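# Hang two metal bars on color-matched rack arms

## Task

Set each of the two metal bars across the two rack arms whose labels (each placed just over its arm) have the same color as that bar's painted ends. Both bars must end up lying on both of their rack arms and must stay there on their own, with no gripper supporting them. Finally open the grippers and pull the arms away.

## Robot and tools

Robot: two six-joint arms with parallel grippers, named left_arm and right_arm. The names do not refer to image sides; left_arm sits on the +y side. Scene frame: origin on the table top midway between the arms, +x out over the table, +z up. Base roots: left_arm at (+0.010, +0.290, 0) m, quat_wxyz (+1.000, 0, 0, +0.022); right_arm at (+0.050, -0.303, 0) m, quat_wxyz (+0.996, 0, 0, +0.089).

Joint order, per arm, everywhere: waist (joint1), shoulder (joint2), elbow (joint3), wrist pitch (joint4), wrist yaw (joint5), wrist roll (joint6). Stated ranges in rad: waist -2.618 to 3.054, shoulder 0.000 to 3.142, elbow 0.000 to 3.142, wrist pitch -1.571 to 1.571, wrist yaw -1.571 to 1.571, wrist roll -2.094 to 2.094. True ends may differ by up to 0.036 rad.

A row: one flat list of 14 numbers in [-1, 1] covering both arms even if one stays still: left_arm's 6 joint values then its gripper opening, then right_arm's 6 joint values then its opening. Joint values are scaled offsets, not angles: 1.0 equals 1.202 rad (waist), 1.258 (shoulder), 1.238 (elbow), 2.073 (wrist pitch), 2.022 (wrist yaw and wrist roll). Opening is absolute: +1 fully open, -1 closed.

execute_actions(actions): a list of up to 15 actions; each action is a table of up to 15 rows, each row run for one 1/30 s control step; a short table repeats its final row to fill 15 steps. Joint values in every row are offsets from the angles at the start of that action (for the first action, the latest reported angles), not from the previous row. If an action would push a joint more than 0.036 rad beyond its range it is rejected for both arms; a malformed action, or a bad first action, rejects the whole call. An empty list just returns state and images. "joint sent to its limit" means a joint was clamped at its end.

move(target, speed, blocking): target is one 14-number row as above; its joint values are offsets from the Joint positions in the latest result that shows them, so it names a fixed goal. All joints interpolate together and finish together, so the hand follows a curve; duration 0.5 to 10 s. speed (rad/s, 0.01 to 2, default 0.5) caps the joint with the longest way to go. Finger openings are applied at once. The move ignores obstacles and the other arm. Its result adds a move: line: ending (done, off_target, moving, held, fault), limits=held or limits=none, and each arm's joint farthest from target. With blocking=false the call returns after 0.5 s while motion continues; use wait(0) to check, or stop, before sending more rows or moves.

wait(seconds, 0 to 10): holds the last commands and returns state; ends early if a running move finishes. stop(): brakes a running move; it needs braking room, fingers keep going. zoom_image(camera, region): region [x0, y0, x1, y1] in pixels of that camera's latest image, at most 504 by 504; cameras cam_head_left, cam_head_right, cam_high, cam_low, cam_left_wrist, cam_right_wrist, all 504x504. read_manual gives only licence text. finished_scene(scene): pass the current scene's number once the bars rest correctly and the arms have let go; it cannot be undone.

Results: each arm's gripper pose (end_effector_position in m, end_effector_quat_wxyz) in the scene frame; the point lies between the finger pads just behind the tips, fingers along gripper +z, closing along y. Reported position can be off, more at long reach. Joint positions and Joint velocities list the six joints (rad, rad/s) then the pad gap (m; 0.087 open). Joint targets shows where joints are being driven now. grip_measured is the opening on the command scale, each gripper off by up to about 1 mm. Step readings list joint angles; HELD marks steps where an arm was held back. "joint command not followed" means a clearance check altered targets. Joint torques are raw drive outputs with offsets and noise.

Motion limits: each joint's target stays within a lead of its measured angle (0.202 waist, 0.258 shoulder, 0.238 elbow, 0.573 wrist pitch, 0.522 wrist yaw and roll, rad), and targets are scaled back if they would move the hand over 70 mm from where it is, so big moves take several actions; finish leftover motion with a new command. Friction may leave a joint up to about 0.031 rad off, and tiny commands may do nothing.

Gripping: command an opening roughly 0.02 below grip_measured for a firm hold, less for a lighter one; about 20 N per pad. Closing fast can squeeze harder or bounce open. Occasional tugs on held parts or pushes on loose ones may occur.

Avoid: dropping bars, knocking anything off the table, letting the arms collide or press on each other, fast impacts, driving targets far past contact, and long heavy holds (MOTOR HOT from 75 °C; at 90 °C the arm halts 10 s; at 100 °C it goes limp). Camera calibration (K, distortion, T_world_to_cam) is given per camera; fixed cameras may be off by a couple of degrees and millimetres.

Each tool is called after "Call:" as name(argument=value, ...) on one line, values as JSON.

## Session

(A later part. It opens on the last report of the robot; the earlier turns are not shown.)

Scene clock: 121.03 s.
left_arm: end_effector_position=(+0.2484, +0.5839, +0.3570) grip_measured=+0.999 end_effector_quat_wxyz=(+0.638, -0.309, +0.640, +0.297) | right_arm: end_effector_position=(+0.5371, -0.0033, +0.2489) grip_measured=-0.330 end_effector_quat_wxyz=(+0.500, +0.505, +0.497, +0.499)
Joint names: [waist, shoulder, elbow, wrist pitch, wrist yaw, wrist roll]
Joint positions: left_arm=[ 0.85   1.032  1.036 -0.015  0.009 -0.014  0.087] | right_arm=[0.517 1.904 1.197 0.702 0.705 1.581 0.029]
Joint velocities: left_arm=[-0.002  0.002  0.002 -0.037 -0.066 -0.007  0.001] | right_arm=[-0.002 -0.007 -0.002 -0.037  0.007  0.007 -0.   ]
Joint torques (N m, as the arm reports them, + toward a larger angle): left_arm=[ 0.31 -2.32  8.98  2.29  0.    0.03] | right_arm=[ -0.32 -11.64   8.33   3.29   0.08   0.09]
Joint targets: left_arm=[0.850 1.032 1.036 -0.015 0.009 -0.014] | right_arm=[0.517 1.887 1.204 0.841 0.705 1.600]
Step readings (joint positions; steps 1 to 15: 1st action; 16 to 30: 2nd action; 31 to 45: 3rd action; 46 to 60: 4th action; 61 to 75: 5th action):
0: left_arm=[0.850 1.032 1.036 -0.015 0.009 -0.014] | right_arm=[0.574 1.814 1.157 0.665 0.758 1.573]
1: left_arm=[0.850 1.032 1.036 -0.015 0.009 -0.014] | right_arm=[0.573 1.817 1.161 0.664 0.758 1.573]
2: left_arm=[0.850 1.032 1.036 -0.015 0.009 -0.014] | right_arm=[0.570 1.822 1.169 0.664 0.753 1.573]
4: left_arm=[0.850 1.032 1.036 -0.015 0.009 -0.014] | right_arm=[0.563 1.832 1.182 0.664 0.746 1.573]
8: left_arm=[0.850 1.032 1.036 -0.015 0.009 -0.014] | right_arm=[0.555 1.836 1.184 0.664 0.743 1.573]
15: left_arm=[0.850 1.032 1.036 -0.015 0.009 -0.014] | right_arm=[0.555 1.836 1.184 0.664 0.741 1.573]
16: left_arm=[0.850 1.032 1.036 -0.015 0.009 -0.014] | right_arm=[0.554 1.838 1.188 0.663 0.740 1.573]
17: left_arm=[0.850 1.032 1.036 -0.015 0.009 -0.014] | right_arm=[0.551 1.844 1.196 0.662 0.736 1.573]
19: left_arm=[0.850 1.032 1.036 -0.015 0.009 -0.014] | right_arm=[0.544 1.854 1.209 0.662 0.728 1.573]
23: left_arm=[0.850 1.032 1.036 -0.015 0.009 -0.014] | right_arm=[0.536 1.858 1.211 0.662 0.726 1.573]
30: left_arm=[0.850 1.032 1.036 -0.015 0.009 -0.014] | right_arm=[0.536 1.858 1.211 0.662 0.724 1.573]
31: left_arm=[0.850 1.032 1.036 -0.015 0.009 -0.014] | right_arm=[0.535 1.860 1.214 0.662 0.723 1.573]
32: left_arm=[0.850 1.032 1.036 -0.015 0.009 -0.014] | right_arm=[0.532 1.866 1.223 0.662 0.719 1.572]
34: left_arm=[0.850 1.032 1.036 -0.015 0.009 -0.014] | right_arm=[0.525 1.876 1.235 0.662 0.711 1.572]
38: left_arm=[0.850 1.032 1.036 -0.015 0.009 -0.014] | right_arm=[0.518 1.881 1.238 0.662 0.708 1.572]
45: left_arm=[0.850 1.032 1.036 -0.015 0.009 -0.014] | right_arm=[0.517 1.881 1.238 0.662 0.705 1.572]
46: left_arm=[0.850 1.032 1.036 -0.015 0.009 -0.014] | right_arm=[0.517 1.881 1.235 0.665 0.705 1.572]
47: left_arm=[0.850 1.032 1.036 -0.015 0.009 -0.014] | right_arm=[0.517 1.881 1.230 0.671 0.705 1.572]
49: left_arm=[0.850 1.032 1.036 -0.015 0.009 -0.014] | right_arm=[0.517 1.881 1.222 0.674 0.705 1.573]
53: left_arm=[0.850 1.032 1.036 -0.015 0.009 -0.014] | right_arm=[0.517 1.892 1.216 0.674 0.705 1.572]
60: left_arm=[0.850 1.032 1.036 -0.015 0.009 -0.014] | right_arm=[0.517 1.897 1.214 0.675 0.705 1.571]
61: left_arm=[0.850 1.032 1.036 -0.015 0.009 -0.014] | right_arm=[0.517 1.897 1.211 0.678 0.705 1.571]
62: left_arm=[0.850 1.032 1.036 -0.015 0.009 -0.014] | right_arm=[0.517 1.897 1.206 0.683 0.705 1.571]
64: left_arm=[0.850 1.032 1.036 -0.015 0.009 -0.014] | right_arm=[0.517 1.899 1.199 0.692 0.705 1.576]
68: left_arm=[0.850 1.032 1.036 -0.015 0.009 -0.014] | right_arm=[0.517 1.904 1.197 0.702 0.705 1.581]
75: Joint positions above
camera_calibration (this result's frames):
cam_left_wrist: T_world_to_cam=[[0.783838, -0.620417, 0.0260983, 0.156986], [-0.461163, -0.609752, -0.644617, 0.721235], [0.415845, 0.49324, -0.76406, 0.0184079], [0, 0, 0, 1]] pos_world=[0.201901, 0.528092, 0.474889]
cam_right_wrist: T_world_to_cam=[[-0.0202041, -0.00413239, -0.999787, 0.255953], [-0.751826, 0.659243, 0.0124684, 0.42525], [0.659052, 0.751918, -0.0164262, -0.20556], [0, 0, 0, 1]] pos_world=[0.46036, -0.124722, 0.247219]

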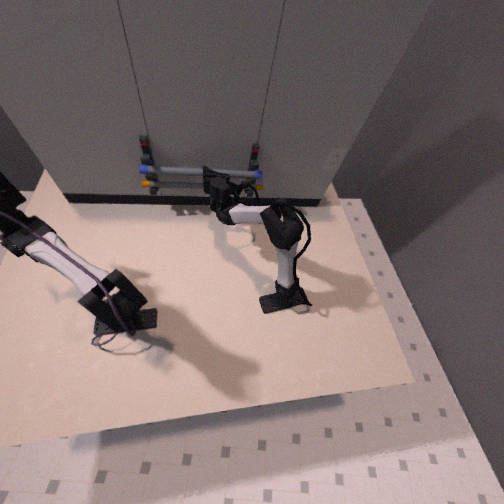

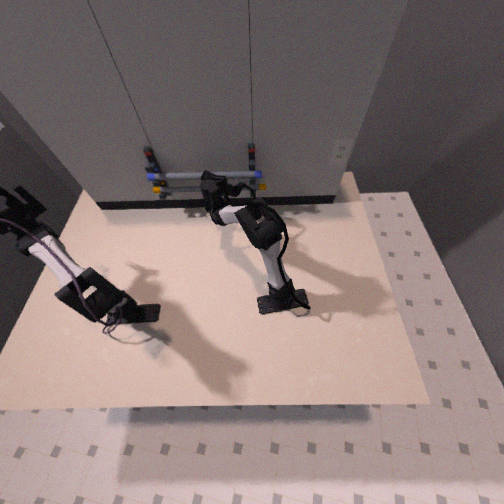

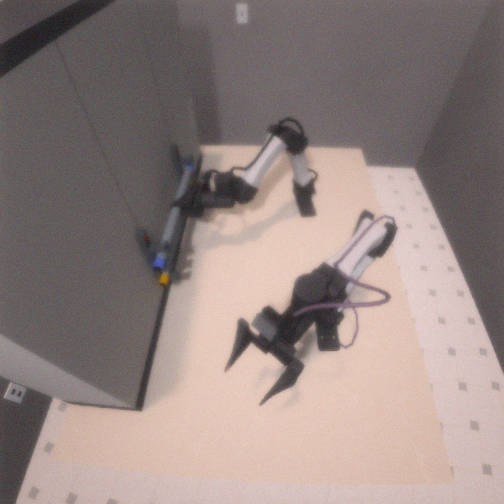

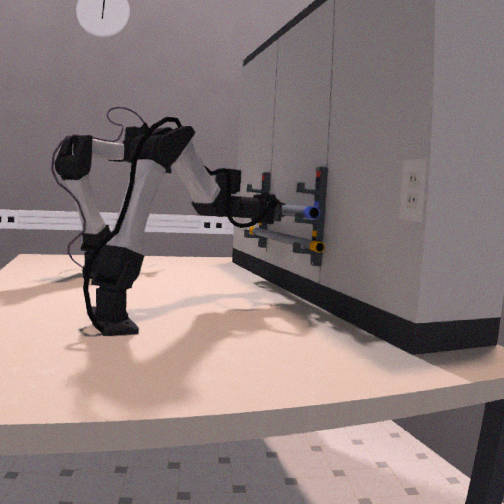

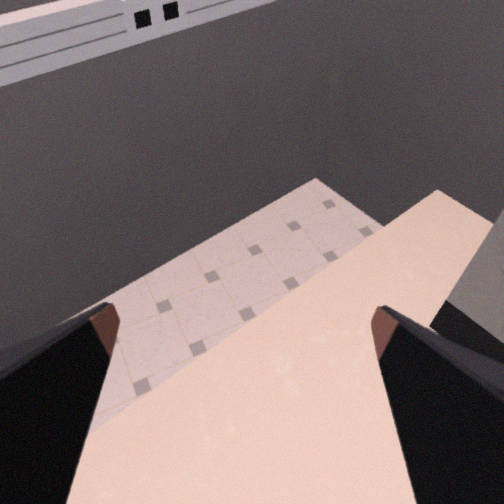

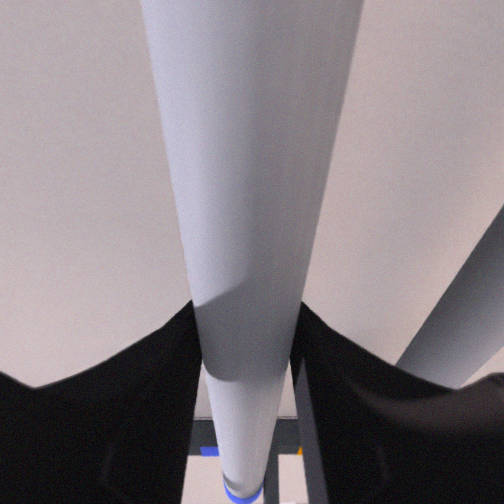

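Call:
execute_actions(actions=[[[0,0,0,0,0,0,1,0,0,0,0.03,0,0,-0.42]],[[0,0,0,0,0,0,1,0,0,0,0.005,0,0,-0.25]],[[0,0,0,0,0,0,1,0,0,0,0,0,0,0.1]]])

Call:
move(target=[0,0,0,0,0,0,1,0.2,-0.27,-0.33,0.03,0.12,0,0.1], speed=0.25)

Scene clock: 124.70 s.
left_arm: end_effector_position=(+0.2484, +0.5839, +0.3570) grip_measured=+0.999 end_effector_quat_wxyz=(+0.638, -0.309, +0.640, +0.297) | right_arm: end_effector_position=(+0.5375, -0.0029, +0.2456) grip_measured=+0.100 end_effector_quat_wxyz=(+0.498, +0.507, +0.499, +0.496)
Joint names: [waist, shoulder, elbow, wrist pitch, wrist yaw, wrist roll]
Joint positions: left_arm=[ 0.85   1.032  1.036 -0.015  0.009 -0.014  0.087] | right_arm=[0.517 1.908 1.197 0.696 0.705 1.586 0.048]
Joint velocities: left_arm=[-0.012  0.007  0.002 -0.022 -0.037  0.022 -0.001] | right_arm=[ 0.002 -0.012  0.007  0.007 -0.007 -0.037  0.001]
Joint torques (N m, as the arm reports them, + toward a larger angle): left_arm=[ 0.3  -2.4   8.98  2.32  0.01  0.03] | right_arm=[ -0.31 -10.44   7.73   1.85   0.06  -0.14]
Joint targets: left_arm=[0.850 1.032 1.036 -0.015 0.009 -0.014] | right_arm=[0.517 1.908 1.197 0.696 0.705 1.586]
Step readings (joint positions; steps 1 to 15: 1st action; 16 to 30: 2nd action; 31 to 45: 3rd action):
0: left_arm=[0.850 1.032 1.036 -0.015 0.009 -0.014] | right_arm=[0.517 1.904 1.197 0.702 0.705 1.581]
1: left_arm=[0.850 1.032 1.036 -0.015 0.009 -0.014] | right_arm=[0.517 1.905 1.197 0.700 0.705 1.580]
2: left_arm=[0.850 1.032 1.036 -0.015 0.009 -0.014] | right_arm=[0.517 1.906 1.197 0.699 0.705 1.581]
4: left_arm=[0.850 1.032 1.036 -0.015 0.009 -0.014] | right_arm=[0.517 1.908 1.197 0.698 0.705 1.585]
8: left_arm=[0.850 1.032 1.036 -0.015 0.009 -0.014] | right_arm=[0.517 1.908 1.197 0.698 0.705 1.587]
15: left_arm=[0.850 1.032 1.036 -0.015 0.009 -0.014] | right_arm=[0.517 1.908 1.197 0.698 0.705 1.587]
16: left_arm=[0.850 1.032 1.036 -0.015 0.009 -0.014] | right_arm=[0.517 1.908 1.197 0.697 0.705 1.587]
17: left_arm=[0.850 1.032 1.036 -0.015 0.009 -0.014] | right_arm=[0.517 1.908 1.197 0.696 0.705 1.586]
19: left_arm=[0.850 1.032 1.036 -0.015 0.009 -0.014] | right_arm=[0.517 1.908 1.197 0.696 0.705 1.586]
23: left_arm=[0.850 1.032 1.036 -0.015 0.009 -0.014] | right_arm=[0.517 1.908 1.197 0.696 0.705 1.586]
30: left_arm=[0.850 1.032 1.036 -0.015 0.009 -0.014] | right_arm=[0.517 1.908 1.197 0.696 0.705 1.586]
31: left_arm=[0.850 1.032 1.036 -0.015 0.009 -0.014] | right_arm=[0.517 1.908 1.197 0.696 0.705 1.586]
32: left_arm=[0.850 1.032 1.036 -0.015 0.009 -0.014] | right_arm=[0.517 1.908 1.197 0.696 0.705 1.586]
34: left_arm=[0.850 1.032 1.036 -0.015 0.009 -0.014] | right_arm=[0.517 1.908 1.197 0.696 0.705 1.586]
38: left_arm=[0.850 1.032 1.036 -0.015 0.009 -0.014] | right_arm=[0.517 1.908 1.197 0.696 0.705 1.586]
45: Joint positions above
camera_calibration (this result's frames):
cam_left_wrist: T_world_to_cam=[[0.783838, -0.620417, 0.0260983, 0.156986], [-0.461163, -0.609752, -0.644617, 0.721235], [0.415845, 0.49324, -0.76406, 0.0184079], [0, 0, 0, 1]] pos_world=[0.201901, 0.528092, 0.474889]
cam_right_wrist: T_world_to_cam=[[-0.0277722, -0.00552288, -0.999599, 0.256669], [-0.751691, 0.65929, 0.0172418, 0.424126], [0.658931, 0.751868, -0.0224614, -0.204561], [0, 0, 0, 1]] pos_world=[0.460731, -0.124402, 0.244659]

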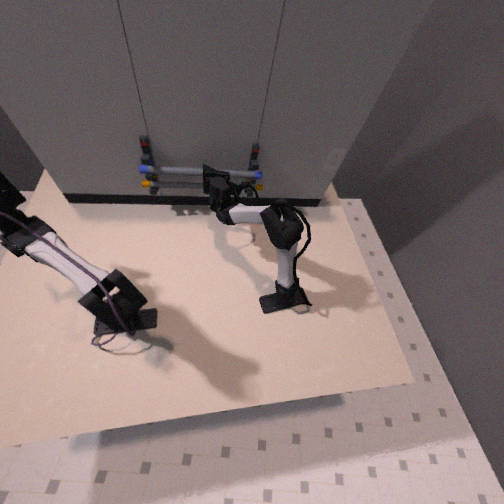

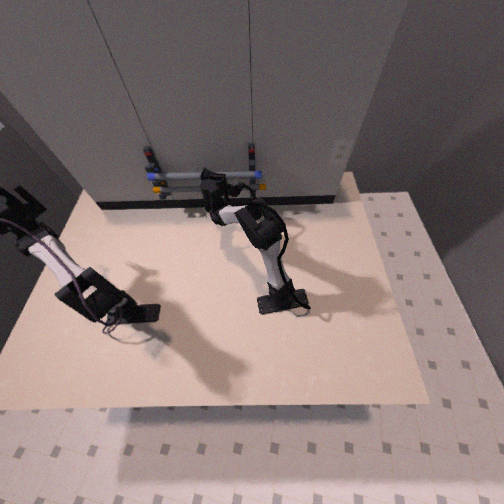

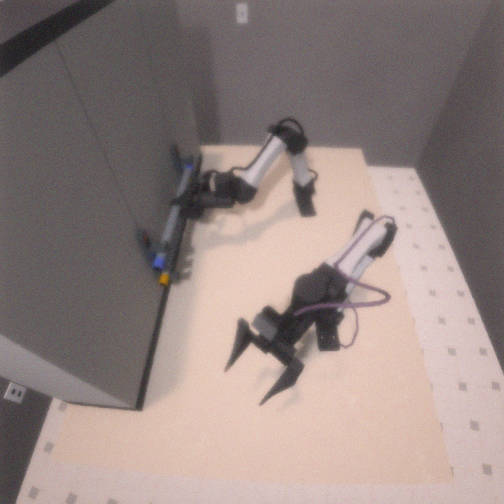

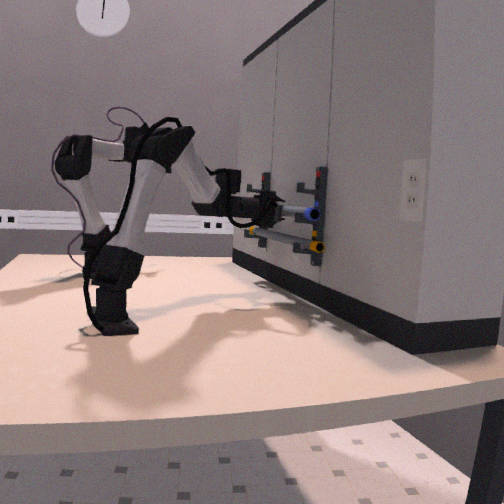

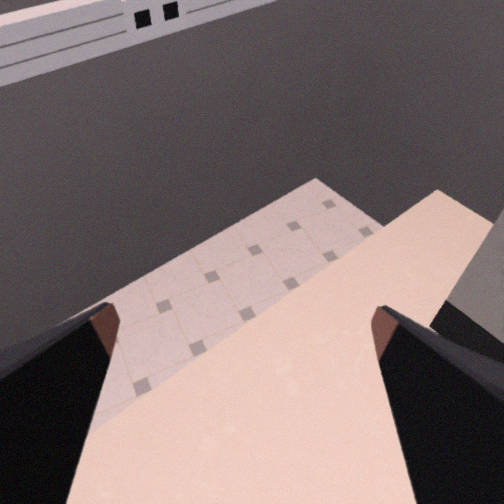

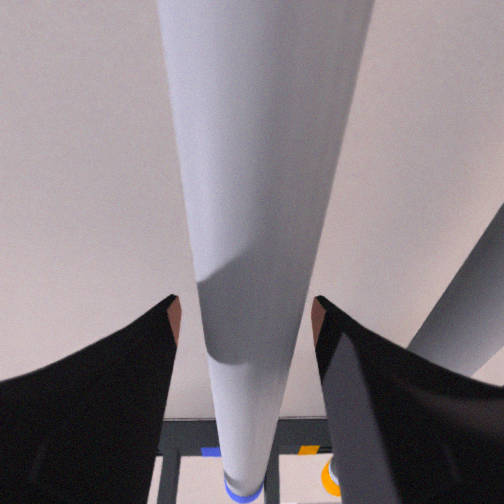

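Scene clock: 126.90 s.
left_arm: end_effector_position=(+0.2484, +0.5839, +0.3570) grip_measured=+0.999 end_effector_quat_wxyz=(+0.638, -0.309, +0.640, +0.297) | right_arm: end_effector_position=(+0.4150, -0.0106, +0.2447) grip_measured=+0.100 end_effector_quat_wxyz=(+0.500, +0.505, +0.502, +0.493)
Joint names: [waist, shoulder, elbow, wrist pitch, wrist yaw, wrist roll]
Joint positions: left_arm=[ 0.85   1.032  1.036 -0.015  0.009 -0.014  0.087] | right_arm=[0.749 1.587 0.814 0.749 0.935 1.586 0.048]
Joint velocities: left_arm=[-0.017  0.002 -0.017  0.007  0.051  0.007 -0.   ] | right_arm=[ 0.002  0.012 -0.002 -0.007  0.037 -0.022  0.001]
Joint torques (N m, as the arm reports them, + toward a larger angle): left_arm=[ 0.32 -2.37  8.96  2.32  0.    0.04] | right_arm=[ 0.31 -8.44  5.39  1.8   0.16 -0.16]
Joint targets: left_arm=[0.850 1.032 1.036 -0.015 0.009 -0.014] | right_arm=[0.758 1.568 0.789 0.759 0.947 1.586]
move: off_target (right_arm); limits=none; left_arm: farthest joint: the waist, 0.000 radians from its target (0.000 radians at the start); right_arm: farthest joint: the elbow, 0.025 radians from its target (0.409 radians at the start)
camera_calibration (this result's frames):
cam_left_wrist: T_world_to_cam=[[0.783838, -0.620417, 0.0260983, 0.156986], [-0.461163, -0.609752, -0.644617, 0.721235], [0.415845, 0.49324, -0.76406, 0.0184079], [0, 0, 0, 1]] pos_world=[0.201901, 0.528092, 0.474889]
cam_right_wrist: T_world_to_cam=[[-0.0315796, -0.0160289, -0.999373, 0.253676], [-0.752162, 0.658846, 0.0132007, 0.33832], [0.658221, 0.752107, -0.0328624, -0.115309], [0, 0, 0, 1]] pos_world=[0.338381, -0.13211, 0.245261]

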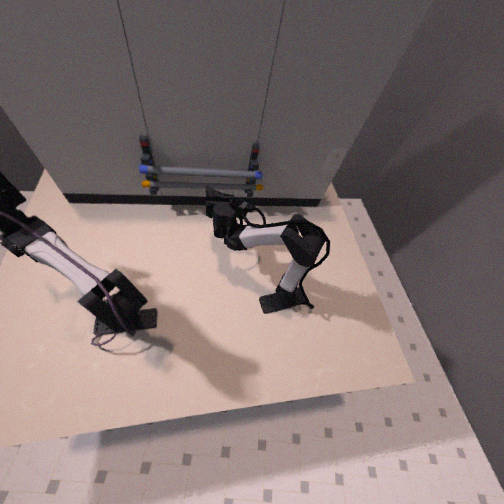

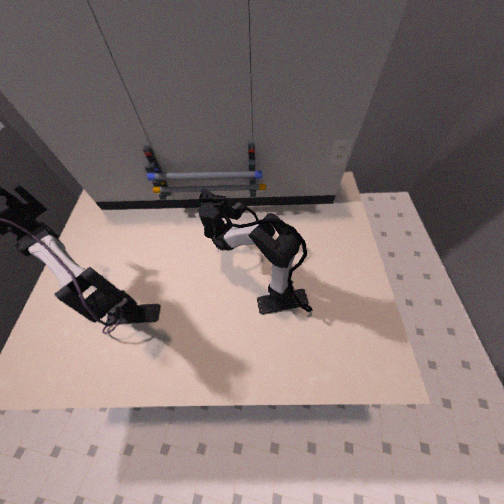

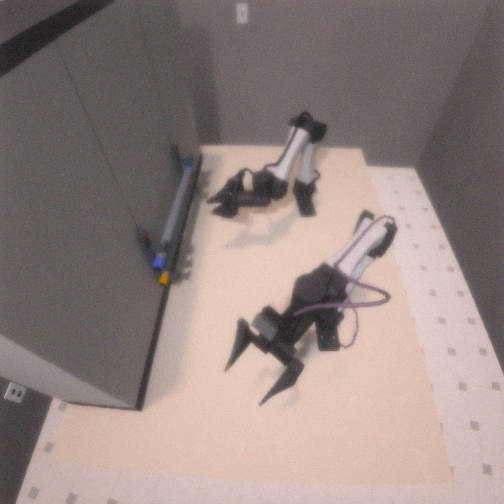

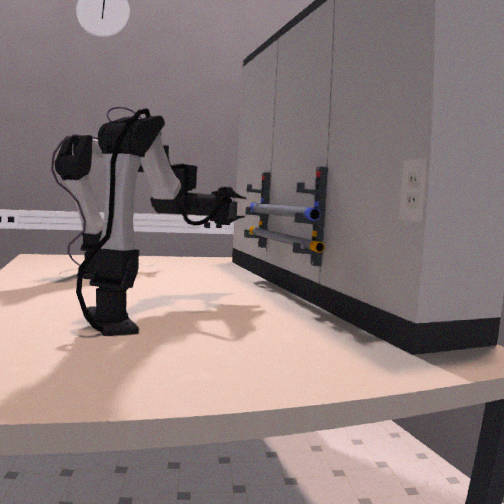

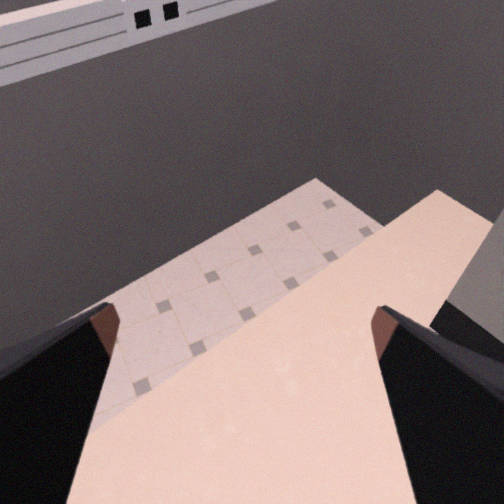

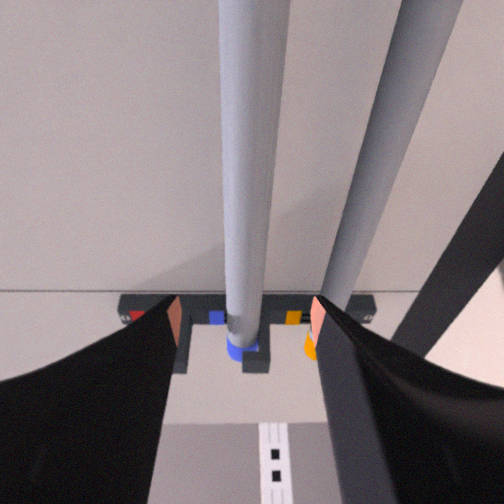

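Call:
finished_scene(scene=2)

The scene is finished: the task was done.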